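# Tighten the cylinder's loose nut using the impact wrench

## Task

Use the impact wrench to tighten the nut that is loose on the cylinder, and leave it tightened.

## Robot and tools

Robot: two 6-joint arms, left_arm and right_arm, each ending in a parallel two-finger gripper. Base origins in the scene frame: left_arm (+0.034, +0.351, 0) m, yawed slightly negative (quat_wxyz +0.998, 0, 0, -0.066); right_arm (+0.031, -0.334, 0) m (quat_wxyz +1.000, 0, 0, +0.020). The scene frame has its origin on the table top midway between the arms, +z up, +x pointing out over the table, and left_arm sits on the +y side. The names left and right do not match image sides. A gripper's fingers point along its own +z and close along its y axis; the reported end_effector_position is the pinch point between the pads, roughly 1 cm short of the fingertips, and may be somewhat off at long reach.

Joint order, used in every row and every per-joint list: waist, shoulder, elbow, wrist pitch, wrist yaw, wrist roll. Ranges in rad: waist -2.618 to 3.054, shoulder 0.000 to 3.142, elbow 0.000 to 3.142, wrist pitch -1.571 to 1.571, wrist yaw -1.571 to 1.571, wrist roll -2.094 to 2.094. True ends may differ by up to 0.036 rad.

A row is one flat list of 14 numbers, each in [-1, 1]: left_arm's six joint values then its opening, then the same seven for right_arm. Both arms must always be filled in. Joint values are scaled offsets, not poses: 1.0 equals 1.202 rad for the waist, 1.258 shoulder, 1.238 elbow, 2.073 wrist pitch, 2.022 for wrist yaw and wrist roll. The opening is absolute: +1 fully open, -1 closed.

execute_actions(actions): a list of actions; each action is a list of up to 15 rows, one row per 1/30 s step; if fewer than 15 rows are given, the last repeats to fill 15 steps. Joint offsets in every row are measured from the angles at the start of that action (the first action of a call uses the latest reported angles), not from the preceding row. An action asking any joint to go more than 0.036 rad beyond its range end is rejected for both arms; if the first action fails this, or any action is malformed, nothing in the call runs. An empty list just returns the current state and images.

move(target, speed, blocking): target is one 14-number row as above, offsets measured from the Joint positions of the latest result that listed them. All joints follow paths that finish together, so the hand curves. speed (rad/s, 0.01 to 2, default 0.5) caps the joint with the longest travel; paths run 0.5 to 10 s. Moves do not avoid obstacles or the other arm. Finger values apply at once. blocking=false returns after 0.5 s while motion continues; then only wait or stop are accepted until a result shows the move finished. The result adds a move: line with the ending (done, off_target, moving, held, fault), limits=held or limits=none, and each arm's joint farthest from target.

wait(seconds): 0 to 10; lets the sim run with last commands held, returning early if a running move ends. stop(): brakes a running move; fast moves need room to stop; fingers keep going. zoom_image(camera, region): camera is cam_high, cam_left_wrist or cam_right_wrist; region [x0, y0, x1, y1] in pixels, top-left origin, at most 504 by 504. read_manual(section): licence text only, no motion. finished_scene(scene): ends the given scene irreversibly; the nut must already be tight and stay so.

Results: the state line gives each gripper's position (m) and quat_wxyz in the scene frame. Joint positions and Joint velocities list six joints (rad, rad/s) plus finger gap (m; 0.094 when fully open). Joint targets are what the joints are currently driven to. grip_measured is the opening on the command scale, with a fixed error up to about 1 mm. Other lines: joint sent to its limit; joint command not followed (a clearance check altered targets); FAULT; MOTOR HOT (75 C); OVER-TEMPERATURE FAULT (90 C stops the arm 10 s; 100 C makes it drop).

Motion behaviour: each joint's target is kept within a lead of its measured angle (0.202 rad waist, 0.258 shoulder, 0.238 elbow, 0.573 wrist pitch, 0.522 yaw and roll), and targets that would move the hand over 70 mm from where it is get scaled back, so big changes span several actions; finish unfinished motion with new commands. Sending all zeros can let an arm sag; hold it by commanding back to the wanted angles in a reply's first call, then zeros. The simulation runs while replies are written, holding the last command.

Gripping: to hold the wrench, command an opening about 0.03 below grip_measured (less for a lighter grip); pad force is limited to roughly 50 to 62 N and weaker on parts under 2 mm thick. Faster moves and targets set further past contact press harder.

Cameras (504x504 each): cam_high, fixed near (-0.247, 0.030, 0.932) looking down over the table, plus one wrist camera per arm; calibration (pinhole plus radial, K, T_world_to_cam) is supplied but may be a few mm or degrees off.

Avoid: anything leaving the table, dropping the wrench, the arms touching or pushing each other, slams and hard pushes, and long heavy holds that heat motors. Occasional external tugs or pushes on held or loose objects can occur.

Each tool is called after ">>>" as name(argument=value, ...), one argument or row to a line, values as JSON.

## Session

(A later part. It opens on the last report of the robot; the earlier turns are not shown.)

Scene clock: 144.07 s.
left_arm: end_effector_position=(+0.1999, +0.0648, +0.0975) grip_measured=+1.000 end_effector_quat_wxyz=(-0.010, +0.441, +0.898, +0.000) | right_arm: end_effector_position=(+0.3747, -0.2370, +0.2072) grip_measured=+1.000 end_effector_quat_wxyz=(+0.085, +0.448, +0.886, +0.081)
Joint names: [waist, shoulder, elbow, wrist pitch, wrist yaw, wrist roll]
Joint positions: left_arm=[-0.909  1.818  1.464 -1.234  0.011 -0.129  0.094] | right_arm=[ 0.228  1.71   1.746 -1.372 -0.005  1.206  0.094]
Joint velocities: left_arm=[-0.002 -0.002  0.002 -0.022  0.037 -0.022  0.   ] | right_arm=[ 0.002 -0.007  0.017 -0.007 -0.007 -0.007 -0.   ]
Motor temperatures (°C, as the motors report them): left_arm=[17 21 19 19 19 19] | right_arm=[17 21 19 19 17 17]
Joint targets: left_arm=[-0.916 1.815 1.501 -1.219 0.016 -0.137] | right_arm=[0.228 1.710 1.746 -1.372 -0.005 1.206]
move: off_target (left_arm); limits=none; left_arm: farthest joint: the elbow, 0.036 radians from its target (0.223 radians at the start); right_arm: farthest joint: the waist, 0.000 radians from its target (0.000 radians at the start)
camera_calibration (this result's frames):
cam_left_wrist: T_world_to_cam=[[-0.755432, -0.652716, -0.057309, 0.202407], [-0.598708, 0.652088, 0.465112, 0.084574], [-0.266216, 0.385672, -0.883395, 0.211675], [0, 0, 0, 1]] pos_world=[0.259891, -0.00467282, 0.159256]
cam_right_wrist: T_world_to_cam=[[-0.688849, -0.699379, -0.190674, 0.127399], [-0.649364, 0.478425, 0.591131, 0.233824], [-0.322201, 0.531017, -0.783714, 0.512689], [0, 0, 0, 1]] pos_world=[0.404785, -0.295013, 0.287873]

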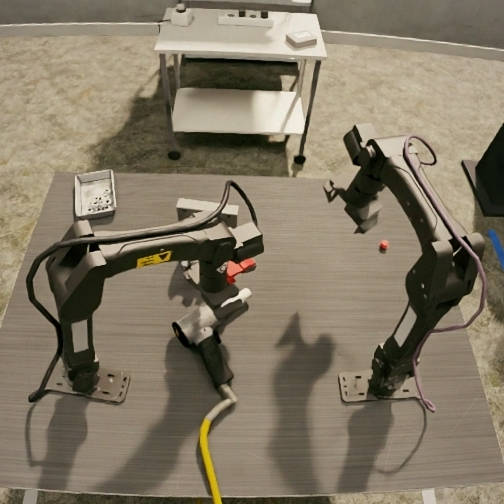

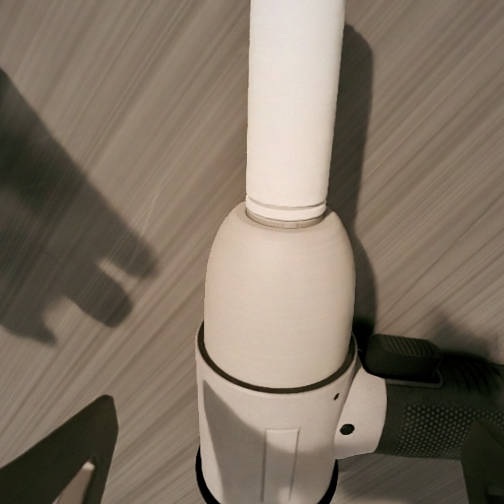

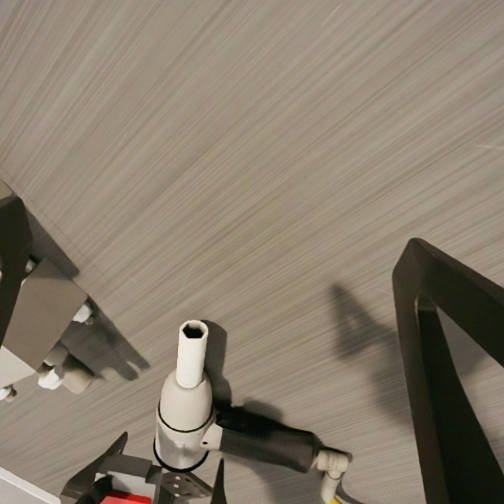

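>>> move(
  target=[0,0.047,-0.173,0.137,0,0,0.6, 0,0,0,0,0,0,1],
  speed=0.2,
)

>>> execute_actions(
  actions=[
    [[0,0,0,0,0,0,0.4,0,0,0,0,0,0,1]],
    [[0,0,0,0,0,0,0.25,0,0,0,0,0,0,1]],
    [[0,0,0,0,0,0,0.15,0,0,0,0,0,0,1]],
  ],
)

Scene clock: 148.87 s.
left_arm: end_effector_position=(+0.1999, +0.0647, +0.0286) grip_measured=+0.601 end_effector_quat_wxyz=(-0.009, +0.440, +0.898, -0.001) | right_arm: end_effector_position=(+0.3747, -0.2370, +0.2072) grip_measured=+1.000 end_effector_quat_wxyz=(+0.085, +0.448, +0.886, +0.081)
Joint names: [waist, shoulder, elbow, wrist pitch, wrist yaw, wrist roll]
Joint positions: left_arm=[-0.909  1.879  1.261 -0.967  0.011 -0.13   0.075] | right_arm=[ 0.228  1.71   1.746 -1.372 -0.005  1.206  0.094]
Joint velocities: left_arm=[-0.002  0.007 -0.002  0.022  0.007 -0.051  0.   ] | right_arm=[ 0.012  0.017  0.012 -0.022 -0.022 -0.066 -0.   ]
Motor temperatures (°C, as the motors report them): left_arm=[17 22 19 19 19 19] | right_arm=[17 21 19 19 17 17]
Joint targets: left_arm=[-0.909 1.877 1.250 -0.950 0.011 -0.129] | right_arm=[0.228 1.710 1.746 -1.372 -0.005 1.206]
move: done; limits=none; left_arm: farthest joint: the wrist pitch, 0.017 radians from its target (0.284 radians at the start); right_arm: farthest joint: the waist, 0.000 radians from its target (0.000 radians at the start)
camera_calibration (this result's frames):
cam_left_wrist: T_world_to_cam=[[-0.754835, -0.65346, -0.0566944, 0.19836], [-0.600012, 0.652999, 0.462145, 0.116952], [-0.264972, 0.38286, -0.88499, 0.150821], [0, 0, 0, 1]] pos_world=[0.259865, -0.00449273, 0.0906722]
cam_right_wrist: T_world_to_cam=[[-0.688849, -0.699379, -0.190674, 0.127399], [-0.649364, 0.478425, 0.591131, 0.233824], [-0.322201, 0.531017, -0.783714, 0.512689], [0, 0, 0, 1]] pos_world=[0.404785, -0.295013, 0.287873]

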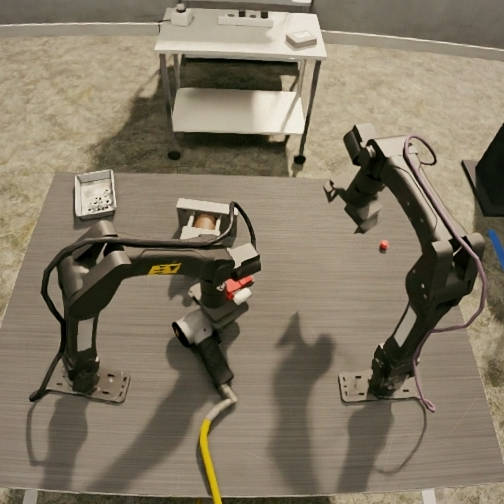

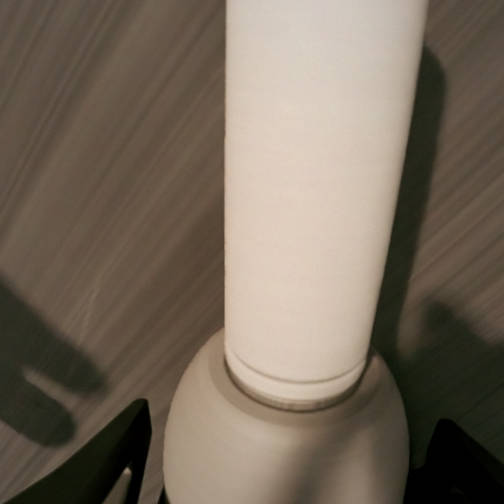

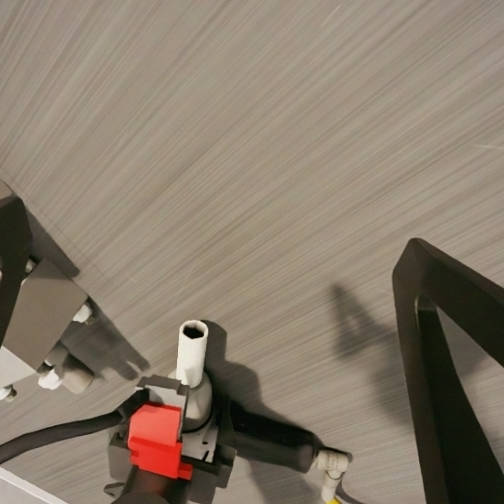

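Scene clock: 150.37 s.
left_arm: end_effector_position=(+0.2028, +0.0650, +0.0286) grip_measured=+0.156 end_effector_quat_wxyz=(-0.003, +0.439, +0.898, +0.004) | right_arm: end_effector_position=(+0.3747, -0.2370, +0.2072) grip_measured=+1.000 end_effector_quat_wxyz=(+0.085, +0.448, +0.886, +0.081)
Joint names: [waist, shoulder, elbow, wrist pitch, wrist yaw, wrist roll]
Joint positions: left_arm=[-0.909  1.879  1.261 -0.962 -0.004 -0.133  0.054] | right_arm=[ 0.228  1.71   1.746 -1.372 -0.005  1.206  0.094]
Joint velocities: left_arm=[-0.007  0.022  0.007 -0.051  0.007  0.007 -0.   ] | right_arm=[-0.017  0.002 -0.007  0.022 -0.051 -0.081 -0.001]
Motor temperatures (°C, as the motors report them): left_arm=[17 22 19 19 19 19] | right_arm=[17 21 19 19 17 17]
Joint targets: left_arm=[-0.909 1.879 1.261 -0.966 0.002 -0.129] | right_arm=[0.228 1.710 1.746 -1.372 -0.005 1.206]
camera_calibration (this result's frames):
cam_left_wrist: T_world_to_cam=[[-0.752224, -0.655136, -0.0704, 0.200706], [-0.608686, 0.650001, 0.454972, 0.120691], [-0.252308, 0.385092, -0.887719, 0.148831], [0, 0, 0, 1]] pos_world=[0.26199, -0.00427309, 0.0913387]
cam_right_wrist: T_world_to_cam=[[-0.688849, -0.699379, -0.190674, 0.127399], [-0.649364, 0.478425, 0.591131, 0.233824], [-0.322201, 0.531017, -0.783714, 0.512689], [0, 0, 0, 1]] pos_world=[0.404785, -0.295013, 0.287873]

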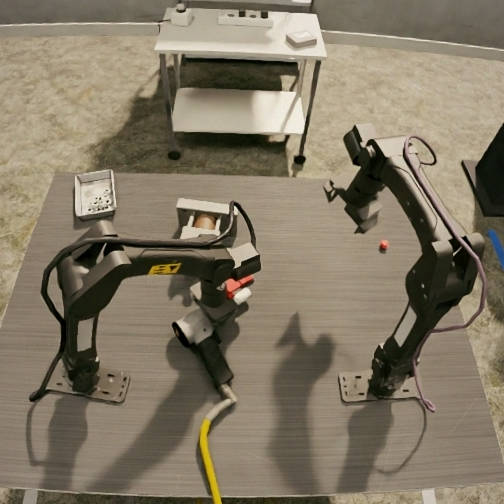

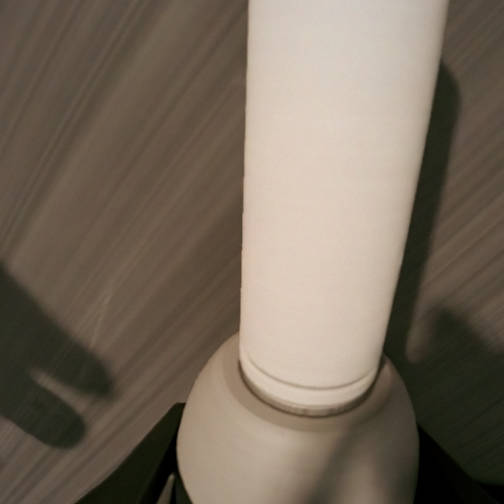

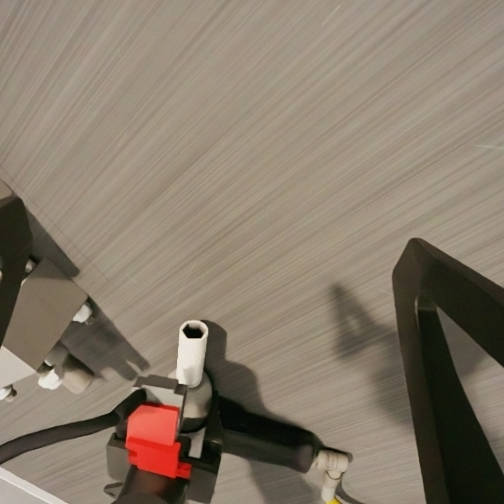

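>>> execute_actions(
  actions=[
    [[0,0,0,0,0,0,0.10,0,0,0,0,0,0,1]],
  ],
)

>>> move(
  target=[0,-0.16,0.03,-0.085,0,0,0.10, 0,0,0,0,0,0,1],
  speed=0.15,
)

Scene clock: 158.70 s.
left_arm: end_effector_position=(+0.2029, +0.0650, +0.0286) grip_measured=+0.130 end_effector_quat_wxyz=(-0.003, +0.438, +0.899, +0.004) | right_arm: end_effector_position=(+0.3747, -0.2370, +0.2072) grip_measured=+1.000 end_effector_quat_wxyz=(+0.085, +0.448, +0.886, +0.081)
Joint names: [waist, shoulder, elbow, wrist pitch, wrist yaw, wrist roll]
Joint positions: left_arm=[-0.909  1.879  1.261 -0.962 -0.004 -0.135  0.053] | right_arm=[ 0.228  1.71   1.746 -1.372 -0.005  1.206  0.094]
Joint velocities: left_arm=[-0.007 -0.012  0.002 -0.022 -0.007 -0.022 -0.   ] | right_arm=[-0.007 -0.022 -0.002  0.007 -0.095  0.037 -0.001]
Motor temperatures (°C, as the motors report them): left_arm=[17 22 19 18 19 19] | right_arm=[17 21 19 19 17 17]
Joint targets: left_arm=[-0.909 1.879 1.261 -0.962 -0.004 -0.133] | right_arm=[0.228 1.710 1.746 -1.372 -0.005 1.206]
camera_calibration (this result's frames):
cam_left_wrist: T_world_to_cam=[[-0.750449, -0.657125, -0.0707955, 0.200553], [-0.61058, 0.648287, 0.454881, 0.121202], [-0.253018, 0.384592, -0.887734, 0.14901], [0, 0, 0, 1]] pos_world=[0.262211, -0.00409299, 0.0913467]
cam_right_wrist: T_world_to_cam=[[-0.688849, -0.699379, -0.190674, 0.127399], [-0.649364, 0.478425, 0.591131, 0.233824], [-0.322201, 0.531017, -0.783714, 0.512689], [0, 0, 0, 1]] pos_world=[0.404785, -0.295013, 0.287873]

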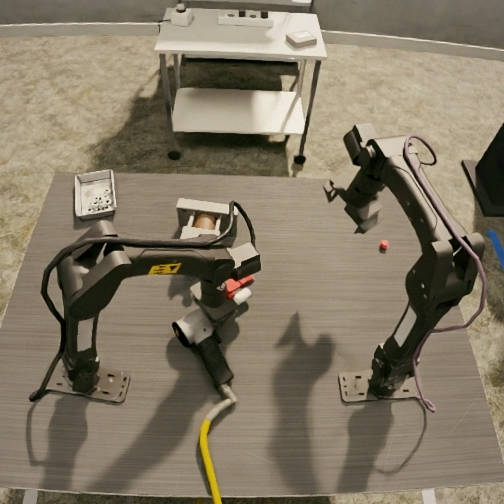

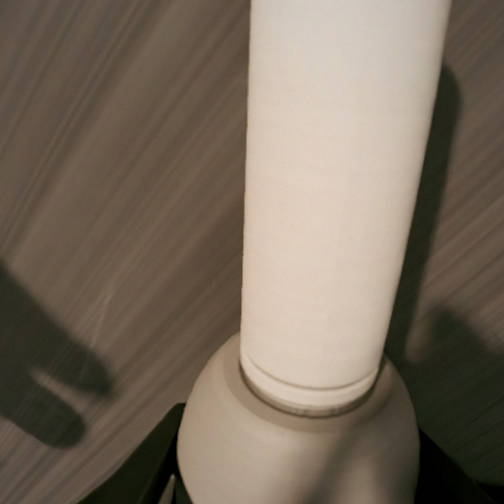

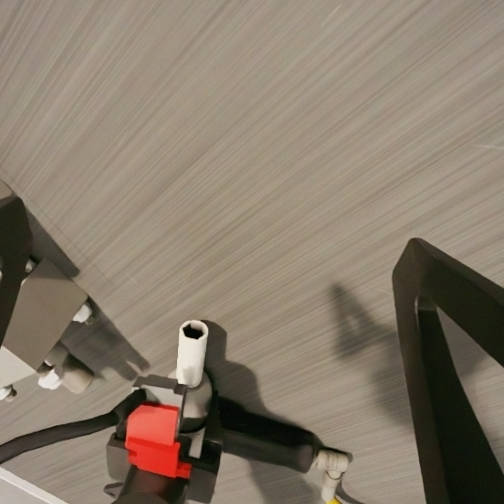

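Scene clock: 160.50 s.
left_arm: end_effector_position=(+0.1961, +0.0874, +0.0707) grip_measured=+0.130 end_effector_quat_wxyz=(+0.010, +0.437, +0.899, +0.015) | right_arm: end_effector_position=(+0.3747, -0.2370, +0.2072) grip_measured=+1.000 end_effector_quat_wxyz=(+0.085, +0.448, +0.886, +0.081)
Joint names: [waist, shoulder, elbow, wrist pitch, wrist yaw, wrist roll]
Joint positions: left_arm=[-0.909  1.74   1.261 -1.091 -0.035 -0.137  0.053] | right_arm=[ 0.228  1.71   1.746 -1.372 -0.005  1.206  0.094]
Joint velocities: left_arm=[-0.002 -0.007  0.007  0.007  0.022  0.022 -0.002] | right_arm=[-0.022  0.002 -0.007 -0.007  0.037 -0.022 -0.001]
Motor temperatures (°C, as the motors report them): left_arm=[17 23 19 18 19 19] | right_arm=[17 21 19 19 17 17]
Joint targets: left_arm=[-0.909 1.678 1.298 -1.137 -0.005 -0.135] | right_arm=[0.228 1.710 1.746 -1.372 -0.005 1.206]
move: off_target (left_arm); limits=none; left_arm: farthest joint: the shoulder, 0.062 radians from its target (0.201 radians at the start); right_arm: farthest joint: the waist, 0.000 radians from its target (0.000 radians at the start)
camera_calibration (this result's frames):
cam_left_wrist: T_world_to_cam=[[-0.746908, -0.657529, -0.0989089, 0.21447], [-0.625351, 0.644085, 0.440557, 0.0877373], [-0.225973, 0.390908, -0.892259, 0.170556], [0, 0, 0, 1]] pos_world=[0.253597, 0.0178382, 0.13474]
cam_right_wrist: T_world_to_cam=[[-0.688849, -0.699379, -0.190674, 0.127399], [-0.649364, 0.478425, 0.591131, 0.233824], [-0.322201, 0.531017, -0.783714, 0.512689], [0, 0, 0, 1]] pos_world=[0.404785, -0.295013, 0.287873]

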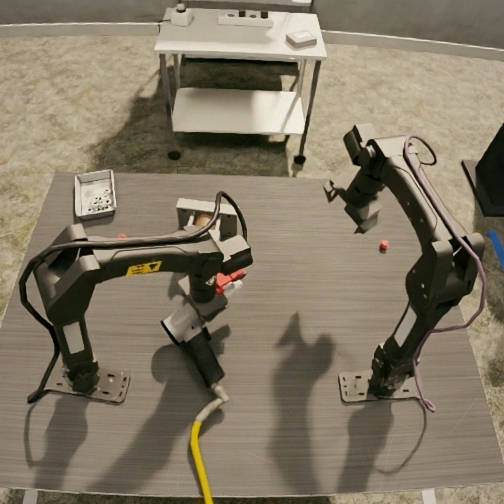

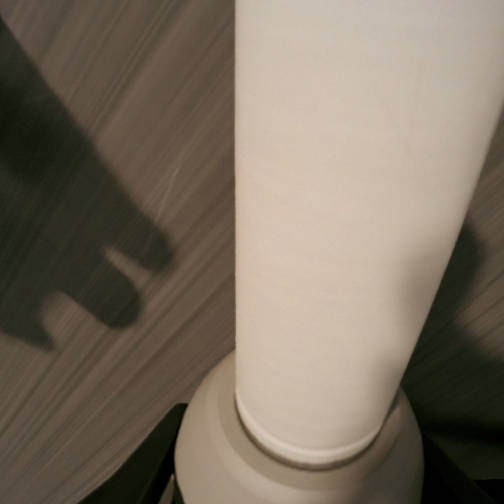

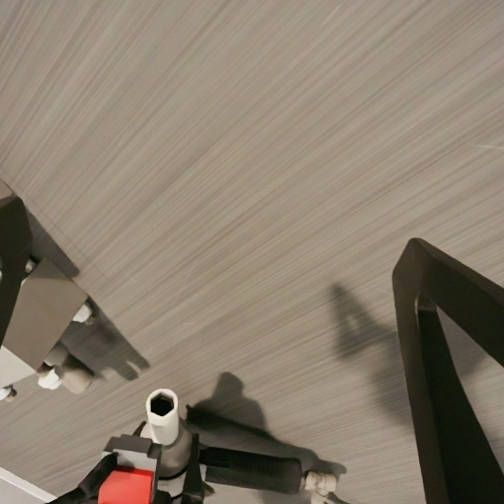

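>>> move(
  target=[0,-0.085,0.03,-0.04,0.03,0,0.05, 0,0,0,0,0,0,1],
  speed=0.1,
)

Scene clock: 166.57 s.
left_arm: end_effector_position=(+0.1874, +0.0982, +0.0775) grip_measured=+0.130 end_effector_quat_wxyz=(+0.001, +0.437, +0.899, +0.013) | right_arm: end_effector_position=(+0.3747, -0.2370, +0.2072) grip_measured=+1.000 end_effector_quat_wxyz=(+0.085, +0.448, +0.886, +0.081)
Joint names: [waist, shoulder, elbow, wrist pitch, wrist yaw, wrist roll]
Joint positions: left_arm=[-0.909  1.695  1.236 -1.124 -0.024 -0.138  0.053] | right_arm=[ 0.228  1.71   1.746 -1.372 -0.005  1.206  0.094]
Joint velocities: left_arm=[-0.022 -0.002 -0.002 -0.007  0.066  0.022 -0.   ] | right_arm=[ 0.002  0.022 -0.027 -0.037 -0.081 -0.022 -0.   ]
Motor temperatures (°C, as the motors report them): left_arm=[17 24 20 18 19 19] | right_arm=[17 21 19 19 17 17]
Joint targets: left_arm=[-0.909 1.633 1.298 -1.174 0.026 -0.137] | right_arm=[0.228 1.710 1.746 -1.372 -0.005 1.206]
move: off_target (left_arm); limits=none; left_arm: farthest joint: the shoulder, 0.062 radians from its target (0.107 radians at the start); right_arm: farthest joint: the waist, 0.000 radians from its target (0.000 radians at the start)
camera_calibration (this result's frames):
cam_left_wrist: T_world_to_cam=[[-0.747623, -0.657988, -0.0900582, 0.215259], [-0.61897, 0.641211, 0.453569, 0.0704441], [-0.240697, 0.394842, -0.88666, 0.172353], [0, 0, 0, 1]] pos_world=[0.24602, 0.028416, 0.140253]
cam_right_wrist: T_world_to_cam=[[-0.688849, -0.699379, -0.190674, 0.127399], [-0.649364, 0.478425, 0.591131, 0.233824], [-0.322201, 0.531017, -0.783714, 0.512689], [0, 0, 0, 1]] pos_world=[0.404785, -0.295013, 0.287873]

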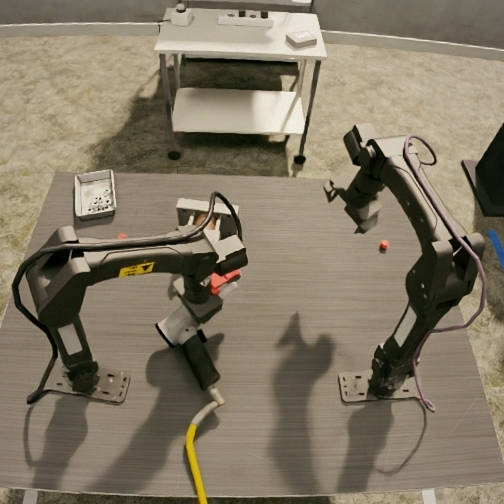

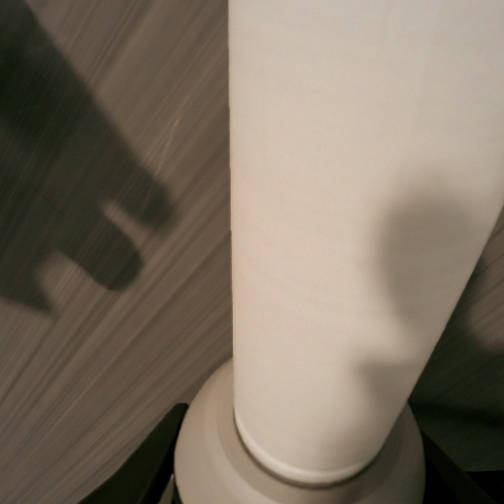

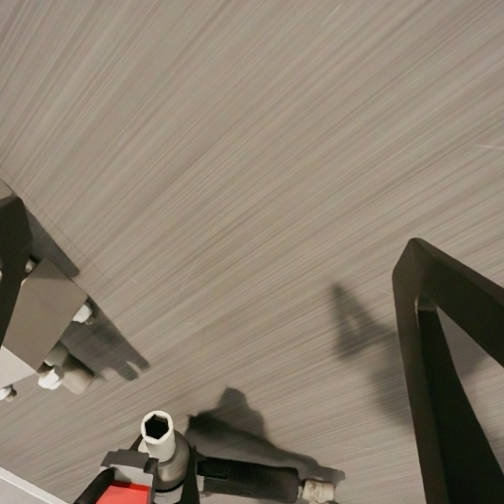

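>>> move(
  target=[0.057,-0.045,0.065,-0.024,0.035,-0.365,0.05, 0,0,0,0,0,0,1],
  speed=0.2,
)

Scene clock: 181.27 s.
left_arm: end_effector_position=(+0.1899, +0.1130, +0.0763) grip_measured=+0.130 end_effector_quat_wxyz=(-0.022, +0.091, +0.995, +0.025) | right_arm: end_effector_position=(+0.3747, -0.2370, +0.2072) grip_measured=+1.000 end_effector_quat_wxyz=(+0.085, +0.448, +0.886, +0.081)
Joint names: [waist, shoulder, elbow, wrist pitch, wrist yaw, wrist roll]
Joint positions: left_arm=[-0.858  1.705  1.24  -1.173  0.004 -0.808  0.053] | right_arm=[ 0.228  1.71   1.746 -1.372 -0.005  1.206  0.094]
Joint velocities: left_arm=[-0.017  0.007  0.002 -0.066  0.022  0.022  0.001] | right_arm=[-0.002  0.002 -0.002 -0.037 -0.051 -0.051  0.   ]
Motor temperatures (°C, as the motors report them): left_arm=[17 26 22 18 19 19] | right_arm=[17 21 19 19 17 17]
Joint targets: left_arm=[-0.840 1.638 1.316 -1.174 0.047 -0.876] | right_arm=[0.228 1.710 1.746 -1.372 -0.005 1.206]
move: off_target (left_arm); limits=none; left_arm: farthest joint: the elbow, 0.076 radians from its target (0.081 radians at the start); right_arm: farthest joint: the waist, 0.000 radians from its target (0.000 radians at the start)
camera_calibration (this result's frames):
cam_left_wrist: T_world_to_cam=[[-0.130507, -0.985037, -0.112558, 0.148204], [-0.871715, 0.0599201, 0.486335, 0.174168], [-0.472314, 0.161589, -0.866492, 0.23487], [0, 0, 0, 1]] pos_world=[0.282099, 0.0975979, 0.135491]
cam_right_wrist: T_world_to_cam=[[-0.688849, -0.699379, -0.190674, 0.127399], [-0.649364, 0.478425, 0.591131, 0.233824], [-0.322201, 0.531017, -0.783714, 0.512689], [0, 0, 0, 1]] pos_world=[0.404785, -0.295013, 0.287873]

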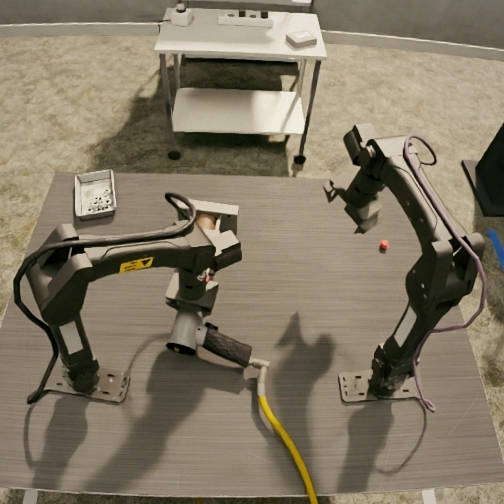

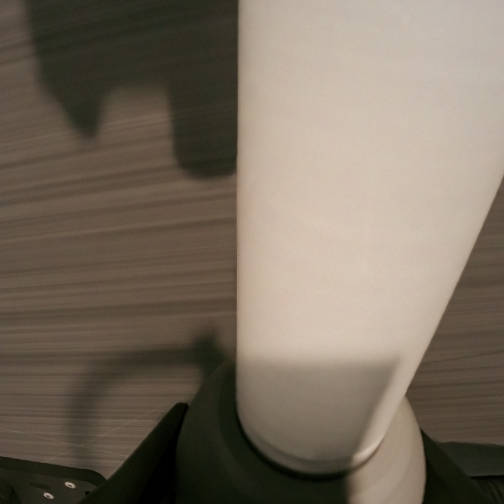

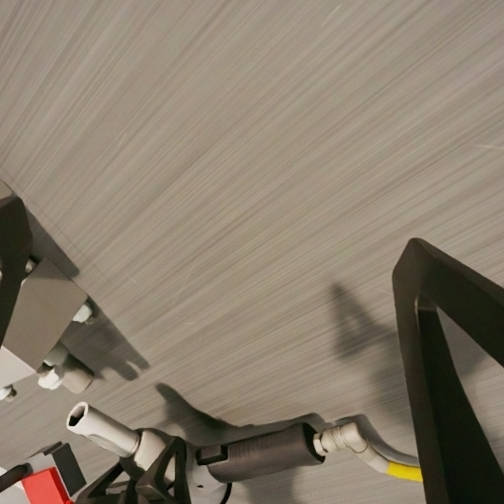

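>>> move(
  target=[0.103,0.105,0.22,-0.077,0.108,0.014,0.05, 0.56,-0.528,-1,1,0,-0.596,1],
  speed=0.6,
)

Scene clock: 195.30 s.
left_arm: end_effector_position=(+0.2135, +0.1000, +0.0750) grip_measured=+0.130 end_effector_quat_wxyz=(-0.098, +0.068, +0.993, +0.019) | right_arm: end_effector_position=(+0.2553, -0.0280, +0.3141) grip_measured=+1.000 end_effector_quat_wxyz=(+0.678, -0.292, +0.579, +0.346)
Joint names: [waist, shoulder, elbow, wrist pitch, wrist yaw, wrist roll]
Joint positions: left_arm=[-0.752  1.882  1.439 -1.289  0.117 -0.74   0.053] | right_arm=[ 0.892  1.069  0.525  0.702 -0.005  0.006  0.094]
Joint velocities: left_arm=[-0.002 -0.017 -0.022  0.022 -0.007  0.066 -0.001] | right_arm=[-0.002 -0.027  0.012 -0.007  0.007  0.022 -0.   ]
Motor temperatures (°C, as the motors report them): left_arm=[17 27 23 18 19 20] | right_arm=[17 21 19 20 17 17]
Joint targets: left_arm=[-0.734 1.837 1.513 -1.333 0.222 -0.779] | right_arm=[0.901 1.046 0.508 0.701 -0.005 0.001]
move: off_target (left_arm, right_arm); limits=none; left_arm: farthest joint: the wrist yaw, 0.106 radians from its target (0.219 radians at the start); right_arm: farthest joint: the shoulder, 0.023 radians from its target (0.664 radians at the start)
camera_calibration (this result's frames):
cam_left_wrist: T_world_to_cam=[[-0.0956051, -0.99058, -0.0980322, 0.130423], [-0.790457, 0.0156928, 0.612317, 0.173795], [-0.60501, 0.136031, -0.784511, 0.271677], [0, 0, 0, 1]] pos_world=[0.314214, 0.0895103, 0.119501]
cam_right_wrist: T_world_to_cam=[[0.775797, -0.615617, 0.138401, -0.263192], [-0.259034, -0.510735, -0.819788, 0.308858], [0.575361, 0.600139, -0.555692, 0.148238], [0, 0, 0, 1]] pos_world=[0.198898, -0.0932449, 0.371999]

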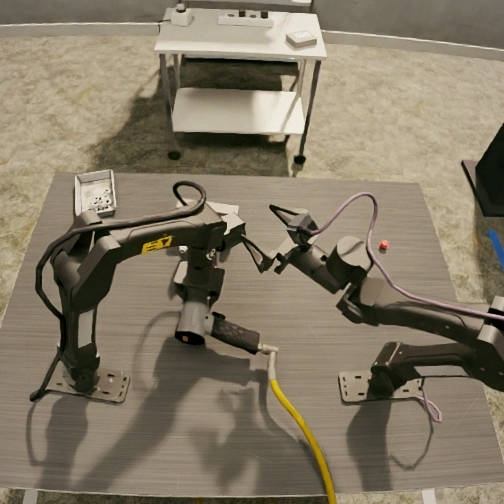

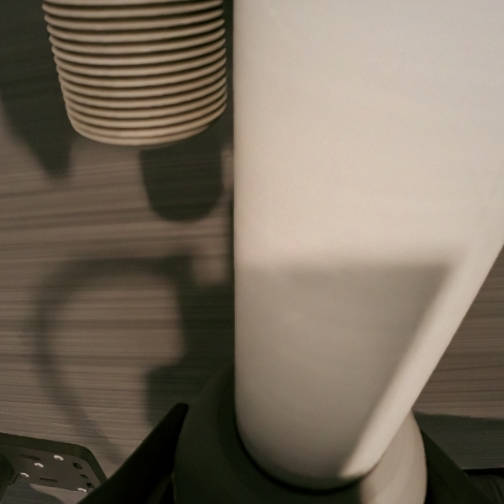

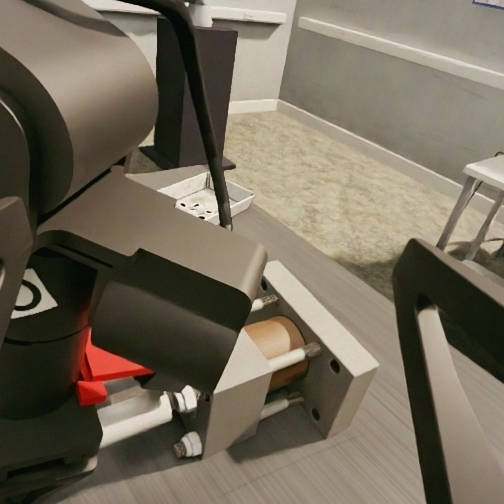

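>>> move(
  target=[0.015,-0.045,0.07,-0.042,0.088,-0.03,0.05, -0.2,0.66,-0.13,0.33,0,0.775,1],
  speed=0.6,
)

Scene clock: 204.67 s.
left_arm: end_effector_position=(+0.2075, +0.1001, +0.0772) grip_measured=+0.129 end_effector_quat_wxyz=(-0.128, +0.051, +0.990, +0.012) | right_arm: end_effector_position=(+0.3537, -0.0570, +0.1021) grip_measured=+1.000 end_effector_quat_wxyz=(+0.276, +0.311, +0.678, +0.607)
Joint names: [waist, shoulder, elbow, wrist pitch, wrist yaw, wrist roll]
Joint positions: left_arm=[-0.736  1.895  1.454 -1.324  0.17  -0.75   0.053] | right_arm=[ 0.66   1.882  0.382  1.388 -0.012  1.572  0.094]
Joint velocities: left_arm=[-0.012  0.002 -0.002  0.051  0.022 -0.007  0.001] | right_arm=[-0.012 -0.017 -0.022 -0.081 -0.051  0.022  0.   ]
Motor temperatures (°C, as the motors report them): left_arm=[17 28 23 19 20 20] | right_arm=[17 20 19 21 17 17]
Joint targets: left_arm=[-0.734 1.826 1.525 -1.377 0.295 -0.800] | right_arm=[0.651 1.899 0.365 1.386 -0.006 1.573]
move: off_target (left_arm); limits=none; left_arm: farthest joint: the wrist yaw, 0.125 radians from its target (0.178 radians at the start); right_arm: farthest joint: the elbow, 0.018 radians from its target (0.161 radians at the start)
camera_calibration (this result's frames):
cam_left_wrist: T_world_to_cam=[[-0.065987, -0.994034, -0.086846, 0.12347], [-0.752361, -0.00760546, 0.658707, 0.158511], [-0.655438, 0.108806, -0.74737, 0.280135], [0, 0, 0, 1]] pos_world=[0.311016, 0.0934584, 0.115675]
cam_right_wrist: T_world_to_cam=[[0.000330759, -0.191739, -0.981446, 0.0847197], [-0.995761, 0.0902046, -0.0179583, 0.358764], [0.0919742, 0.977292, -0.190897, 0.146458], [0, 0, 0, 1]] pos_world=[0.343745, -0.15925, 0.117549]

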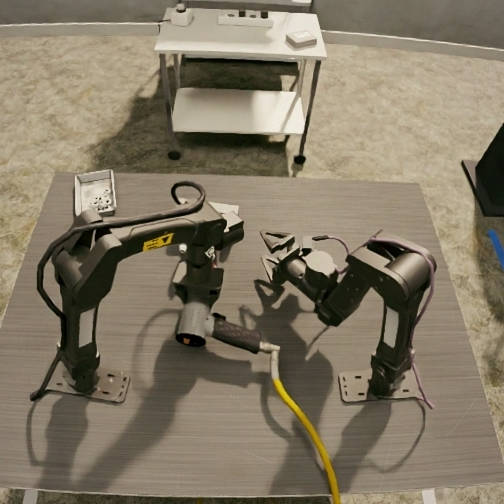

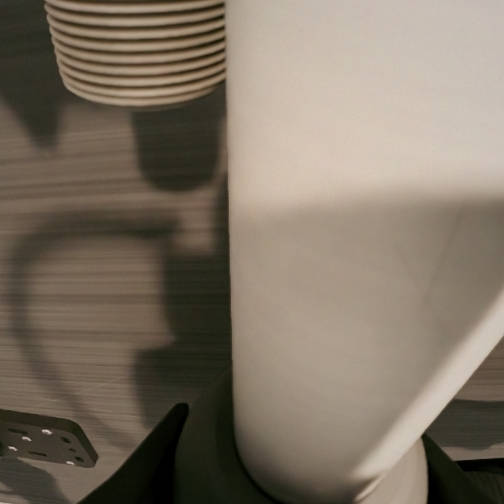

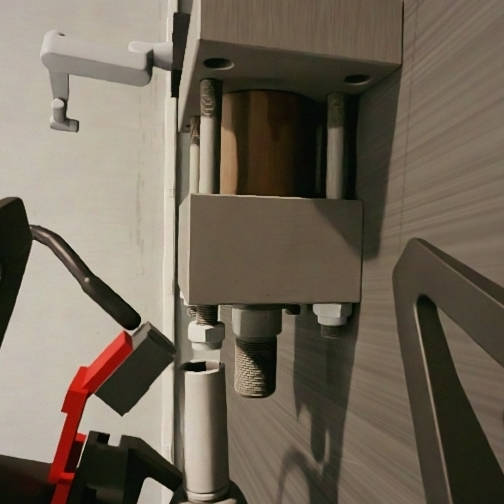

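>>> execute_actions(
  actions=[
    [[0.008,-0.04,0.07,-0.027,0.062,-0.02,0.05,0,0,0,0,0,0,1],[0.008,-0.04,0.07,-0.027,0.062,-0.02,0.05,0,0,0,0,0,0,1],[0.016,-0.025,0.085,-0.029,0.062,-0.014,0.05,0,0,0,0,0,0,1],[0.016,-0.025,0.085,-0.029,0.062,-0.014,0.05,0,0,0,0,0,0,1],[0.024,-0.01,0.10,-0.032,0.062,-0.008,0.05,0,0,0,0,0,0,1],[0.024,-0.01,0.10,-0.032,0.062,-0.008,0.05,0,0,0,0,0,0,1],[0.032,0.003,0.115,-0.034,0.062,-0.002,0.05,0,0,0,0,0,0,1],[0.032,0.003,0.115,-0.034,0.062,-0.002,0.05,0,0,0,0,0,0,1],[0.04,0.015,0.13,-0.037,0.062,0.005,0.05,0,0,0,0,0,0,1]],
  ],
)

>>> wait(
  seconds=0.5,
)

Scene clock: 215.73 s.
left_arm: end_effector_position=(+0.2180, +0.0938, +0.0765) grip_measured=+0.129 end_effector_quat_wxyz=(-0.147, +0.054, +0.988, +0.010) | right_arm: end_effector_position=(+0.3537, -0.0570, +0.1027) grip_measured=+1.000 end_effector_quat_wxyz=(+0.277, +0.311, +0.677, +0.607)
Joint names: [waist, shoulder, elbow, wrist pitch, wrist yaw, wrist roll]
Joint positions: left_arm=[-0.711  1.964  1.537 -1.367  0.194 -0.712  0.053] | right_arm=[ 0.66   1.882  0.382  1.391 -0.012  1.573  0.094]
Joint velocities: left_arm=[-0.002  0.007  0.002 -0.037 -0.007  0.037 -0.001] | right_arm=[-0.022  0.007 -0.002 -0.022 -0.037 -0.007  0.   ]
Motor temperatures (°C, as the motors report them): left_arm=[17 30 23 19 20 20] | right_arm=[17 20 18 23 17 17]
Joint targets: left_arm=[-0.688 1.914 1.615 -1.400 0.295 -0.740] | right_arm=[0.660 1.882 0.382 1.388 -0.012 1.572]
camera_calibration (this result's frames):
cam_left_wrist: T_world_to_cam=[[-0.0757754, -0.993825, -0.0810531, 0.119472], [-0.726581, -0.000637011, 0.687081, 0.158395], [-0.68289, 0.110955, -0.722046, 0.290945], [0, 0, 0, 1]] pos_world=[0.322823, 0.0865533, 0.11093]
cam_right_wrist: T_world_to_cam=[[0.00179575, -0.190008, -0.981781, 0.0848974], [-0.99573, 0.0902793, -0.0192934, 0.358948], [0.0923004, 0.977623, -0.189035, 0.146234], [0, 0, 0, 1]] pos_world=[0.343766, -0.159236, 0.117919]

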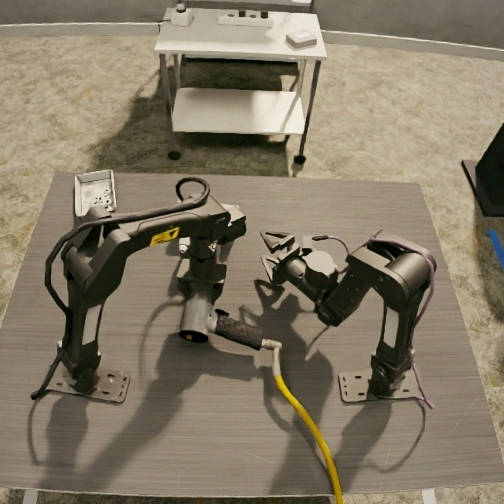

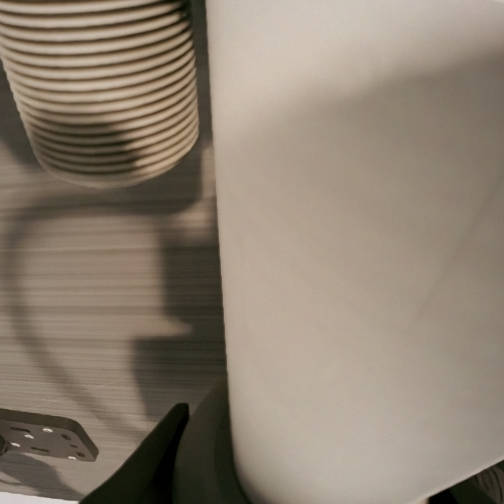

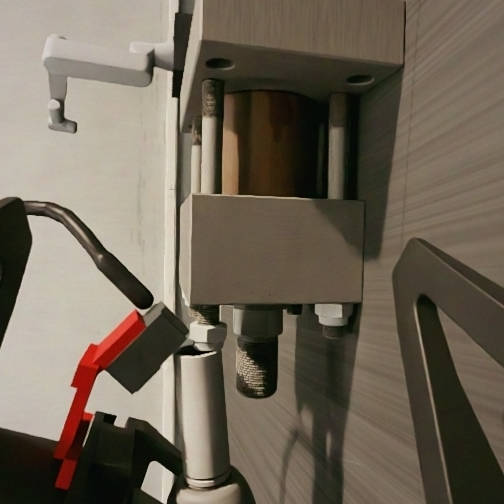

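Scene clock: 216.23 s.
left_arm: end_effector_position=(+0.2181, +0.0939, +0.0765) grip_measured=+0.129 end_effector_quat_wxyz=(-0.147, +0.056, +0.988, +0.009) | right_arm: end_effector_position=(+0.3537, -0.0570, +0.1027) grip_measured=+1.000 end_effector_quat_wxyz=(+0.277, +0.311, +0.677, +0.607)
Joint names: [waist, shoulder, elbow, wrist pitch, wrist yaw, wrist roll]
Joint positions: left_arm=[-0.71   1.964  1.537 -1.367  0.194 -0.708  0.053] | right_arm=[ 0.66   1.882  0.382  1.391 -0.012  1.573  0.094]
Joint velocities: left_arm=[-0.002  0.007  0.012  0.037 -0.051 -0.051 -0.   ] | right_arm=[-0.017 -0.007 -0.022  0.007  0.022 -0.022  0.   ]
Motor temperatures (°C, as the motors report them): left_arm=[17 30 23 19 20 20] | right_arm=[17 20 18 23 17 17]
Joint targets: left_arm=[-0.688 1.914 1.615 -1.400 0.295 -0.740] | right_arm=[0.660 1.882 0.382 1.388 -0.012 1.572]
wait: 0.50 s; at rest by 0.23 s
camera_calibration (this result's frames):
cam_left_wrist: T_world_to_cam=[[-0.0786705, -0.993681, -0.0800595, 0.120091], [-0.726496, 0.00215323, 0.687167, 0.158179], [-0.682652, 0.112223, -0.722075, 0.290836], [0, 0, 0, 1]] pos_world=[0.322904, 0.0863533, 0.110924]
cam_right_wrist: T_world_to_cam=[[0.00179575, -0.190008, -0.981781, 0.0848974], [-0.99573, 0.0902793, -0.0192934, 0.358948], [0.0923004, 0.977623, -0.189035, 0.146234], [0, 0, 0, 1]] pos_world=[0.343766, -0.159236, 0.117919]

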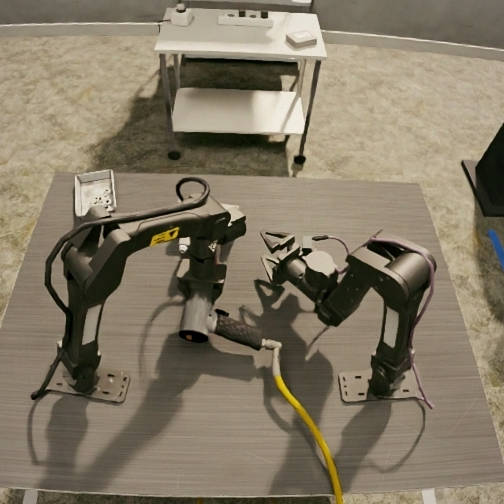

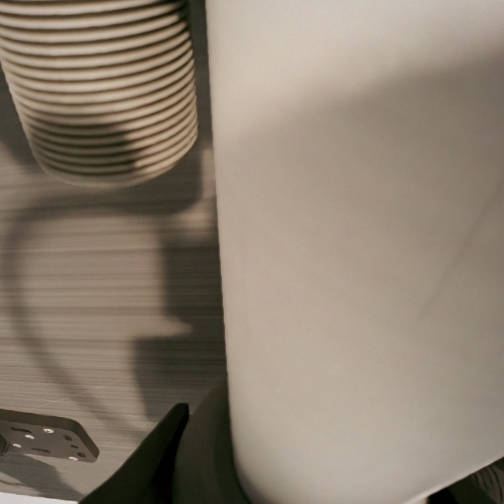

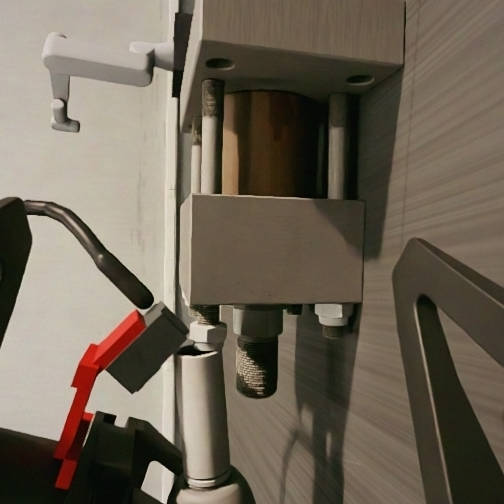

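>>> move(
  target=[-0.06,-0.13,-0.02,-0.01,0.05,-0.035,0.05, 0,-0.1,0,0,0,0,1],
  speed=0.1,
)

Scene clock: 242.27 s.
left_arm: end_effector_position=(+0.1988, +0.0884, +0.0919) grip_measured=+0.129 end_effector_quat_wxyz=(-0.117, +0.079, +0.990, -0.001) | right_arm: end_effector_position=(+0.3533, -0.0574, +0.1479) grip_measured=+1.000 end_effector_quat_wxyz=(+0.294, +0.294, +0.642, +0.645)
Joint names: [waist, shoulder, elbow, wrist pitch, wrist yaw, wrist roll]
Joint positions: left_arm=[-0.779  1.87   1.485 -1.344  0.175 -0.74   0.053] | right_arm=[ 0.66   1.773  0.382  1.395 -0.012  1.573  0.094]
Joint velocities: left_arm=[ 0.012 -0.007  0.007  0.037 -0.007 -0.081 -0.001] | right_arm=[-0.007  0.007 -0.002 -0.037 -0.022 -0.095  0.   ]
Motor temperatures (°C, as the motors report them): left_arm=[17 31 24 19 21 19] | right_arm=[17 21 18 25 17 17]
Joint targets: left_arm=[-0.783 1.801 1.512 -1.388 0.295 -0.779] | right_arm=[0.660 1.757 0.382 1.391 -0.012 1.573]
move: off_target (left_arm); limits=none; left_arm: farthest joint: the wrist yaw, 0.120 radians from its target (0.102 radians at the start); right_arm: farthest joint: the shoulder, 0.017 radians from its target (0.126 radians at the start)
camera_calibration (this result's frames):
cam_left_wrist: T_world_to_cam=[[-0.116484, -0.991681, -0.0547788, 0.1194], [-0.763159, 0.0540708, 0.643945, 0.140281], [-0.635626, 0.116814, -0.763108, 0.283468], [0, 0, 0, 1]] pos_world=[0.301144, 0.077709, 0.132524]
cam_right_wrist: T_world_to_cam=[[0.087191, -0.117891, -0.989191, 0.104264], [-0.990622, 0.0945926, -0.0985905, 0.369537], [0.105193, 0.988511, -0.108537, 0.139396], [0, 0, 0, 1]] pos_world=[0.342317, -0.160459, 0.1547]

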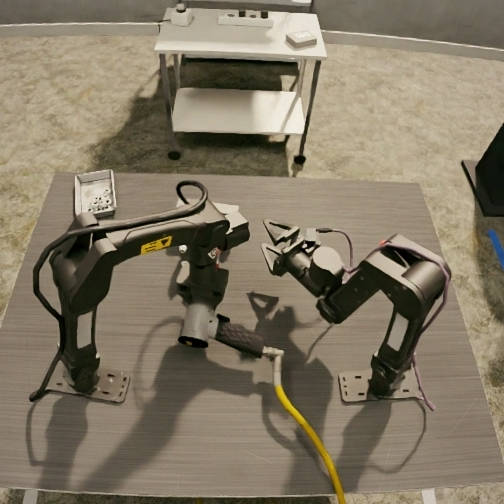

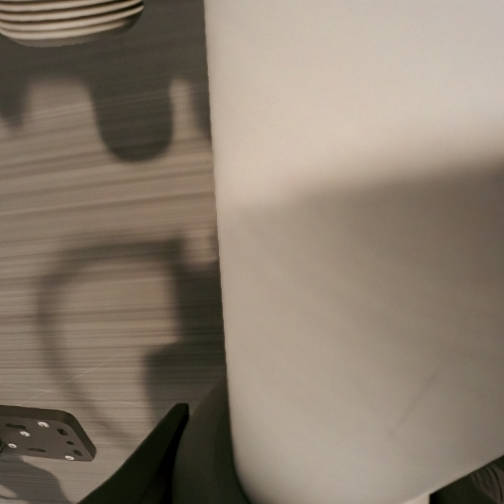

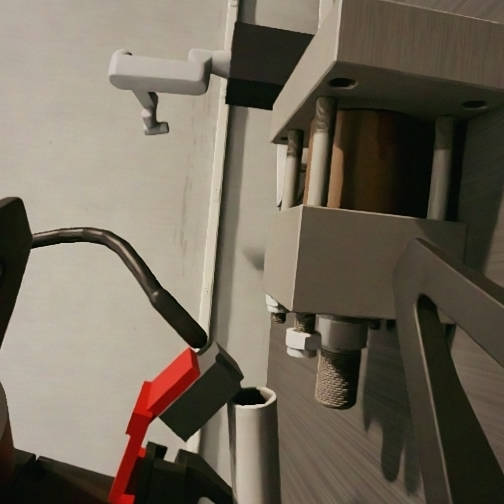

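>>> move(
  target=[0.03,-0.06,0.16,-0.115,0.13,-0.01,0.05, -0.14,0.185,0.15,0.02,-0.68,0,1],
  speed=0.4,
)

Scene clock: 249.17 s.
left_arm: end_effector_position=(+0.1883, +0.0863, +0.1291) grip_measured=+0.129 end_effector_quat_wxyz=(-0.161, +0.065, +0.985, -0.022) | right_arm: end_effector_position=(+0.2161, -0.0164, +0.1246) grip_measured=+1.000 end_effector_quat_wxyz=(-0.126, -0.121, +0.697, +0.695)
Joint names: [waist, shoulder, elbow, wrist pitch, wrist yaw, wrist roll]
Joint positions: left_arm=[-0.759  1.866  1.609 -1.504  0.266 -0.735  0.053] | right_arm=[ 0.502  1.986  0.547  1.432 -1.38   1.573  0.094]
Joint velocities: left_arm=[ 0.012  0.012  0.002 -0.037 -0.007  0.007 -0.   ] | right_arm=[-0.007  0.012  0.002  0.037 -0.066 -0.081  0.   ]
Motor temperatures (°C, as the motors report them): left_arm=[17 31 24 19 21 19] | right_arm=[17 21 19 25 17 17]
Joint targets: left_arm=[-0.743 1.795 1.683 -1.559 0.438 -0.760] | right_arm=[0.492 2.006 0.568 1.437 -1.387 1.573]
joint sent to its limit (left arm) — the command would take the wrist pitch past its lower limit, so that joint was sent only as far as its limit.
move: off_target (left_arm, right_arm); limits=none; left_arm: farthest joint: the wrist yaw, 0.172 radians from its target (0.263 radians at the start); right_arm: farthest joint: the elbow, 0.021 radians from its target (0.185 radians at the start)
camera_calibration (this result's frames):
cam_left_wrist: T_world_to_cam=[[-0.0889702, -0.995925, -0.0147332, 0.108105], [-0.703391, 0.0523502, 0.708872, 0.088922], [-0.705213, 0.0734318, -0.705183, 0.314748], [0, 0, 0, 1]] pos_world=[0.294129, 0.0798969, 0.160513]
cam_right_wrist: T_world_to_cam=[[0.137171, 0.0328773, -0.990002, 0.0898432], [-0.439222, -0.893805, -0.0905395, 0.0910691], [-0.887845, 0.44725, -0.108163, 0.31641], [0, 0, 0, 1]] pos_world=[0.308599, -0.0630702, 0.131414]

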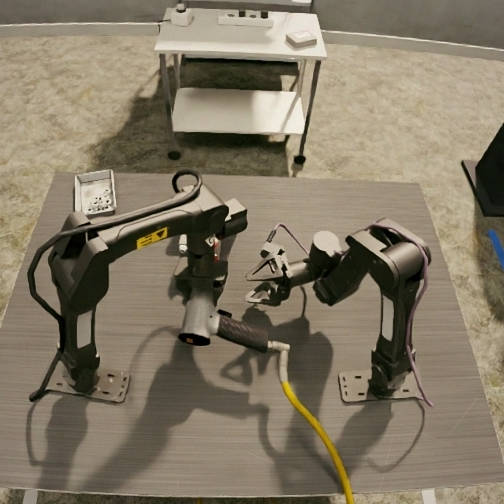

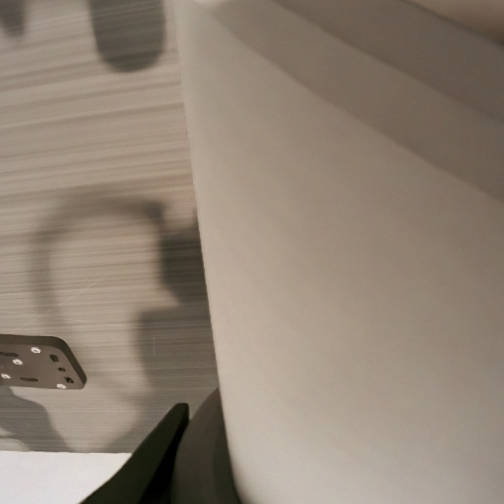

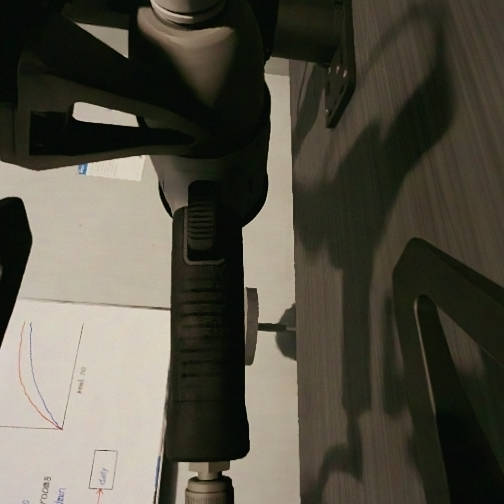

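>>> execute_actions(
  actions=[
    [[0.013,-0.056,0.06,-0.026,0.085,-0.012,0.05,0.07,0,0.01,0,-0.06,0,0.6]],
    [[0.013,-0.056,0.06,-0.026,0.085,-0.012,0.05,0.07,0,0.01,0,0,0,0.6]],
    [[0.013,-0.056,0.06,-0.026,0.085,-0.012,0.05,0.065,0,0.01,0,0,0,0.6]],
  ],
)

Scene clock: 255.00 s.
left_arm: end_effector_position=(+0.1883, +0.0863, +0.1291) grip_measured=+0.129 end_effector_quat_wxyz=(-0.161, +0.065, +0.985, -0.022) | right_arm: end_effector_position=(+0.1186, +0.0073, +0.1247) grip_measured=+0.602 end_effector_quat_wxyz=(-0.246, -0.241, +0.665, +0.663)
Joint names: [waist, shoulder, elbow, wrist pitch, wrist yaw, wrist roll]
Joint positions: left_arm=[-0.759  1.866  1.609 -1.504  0.266 -0.735  0.053] | right_arm=[ 0.746  1.986  0.547  1.432 -1.487  1.573  0.075]
Joint velocities: left_arm=[-0.002  0.007 -0.002 -0.007 -0.037  0.007 -0.001] | right_arm=[ 0.007  0.002  0.007  0.066  0.022 -0.051  0.   ]
Motor temperatures (°C, as the motors report them): left_arm=[17 32 24 19 22 19] | right_arm=[17 21 19 24 17 17]
Joint targets: left_arm=[-0.743 1.796 1.683 -1.558 0.438 -0.759] | right_arm=[0.748 1.986 0.559 1.432 -1.489 1.573]
camera_calibration (this result's frames):
cam_left_wrist: T_world_to_cam=[[-0.0889702, -0.995925, -0.0147332, 0.108105], [-0.703391, 0.0523502, 0.708872, 0.088922], [-0.705213, 0.0734318, -0.705183, 0.314748], [0, 0, 0, 1]] pos_world=[0.294129, 0.0798969, 0.160513]
cam_right_wrist: T_world_to_cam=[[0.116952, 0.0785638, -0.990025, 0.104613], [-0.104453, -0.990364, -0.0909298, 0.030555], [-0.987629, 0.114046, -0.107619, 0.233487], [0, 0, 0, 1]] pos_world=[0.221556, -0.00458641, 0.131476]

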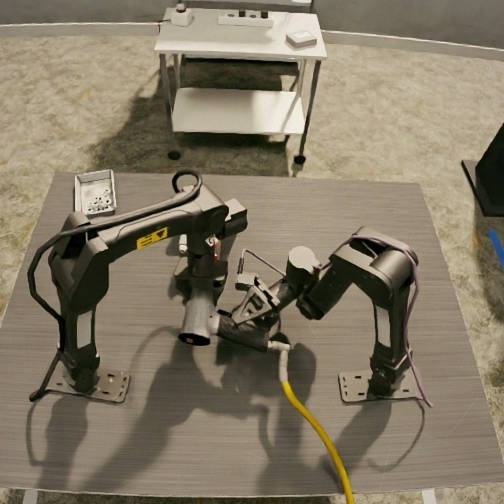

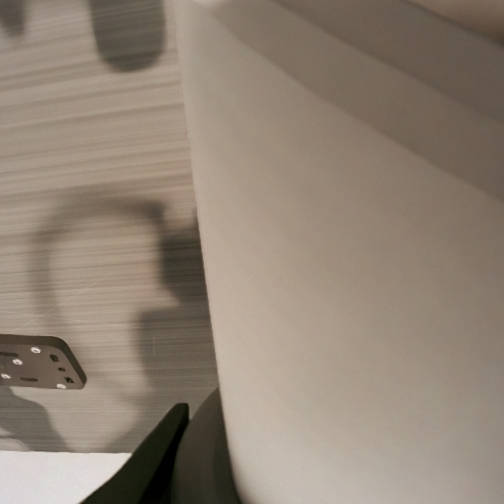

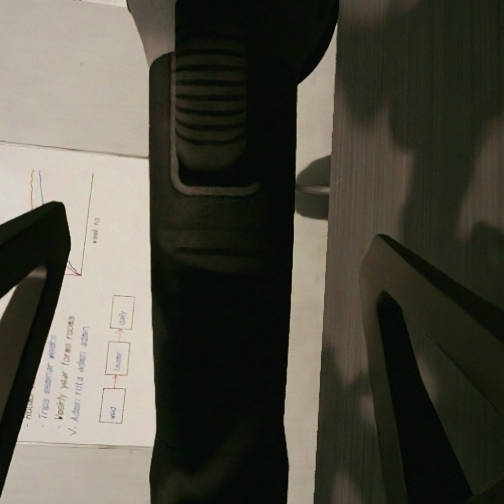

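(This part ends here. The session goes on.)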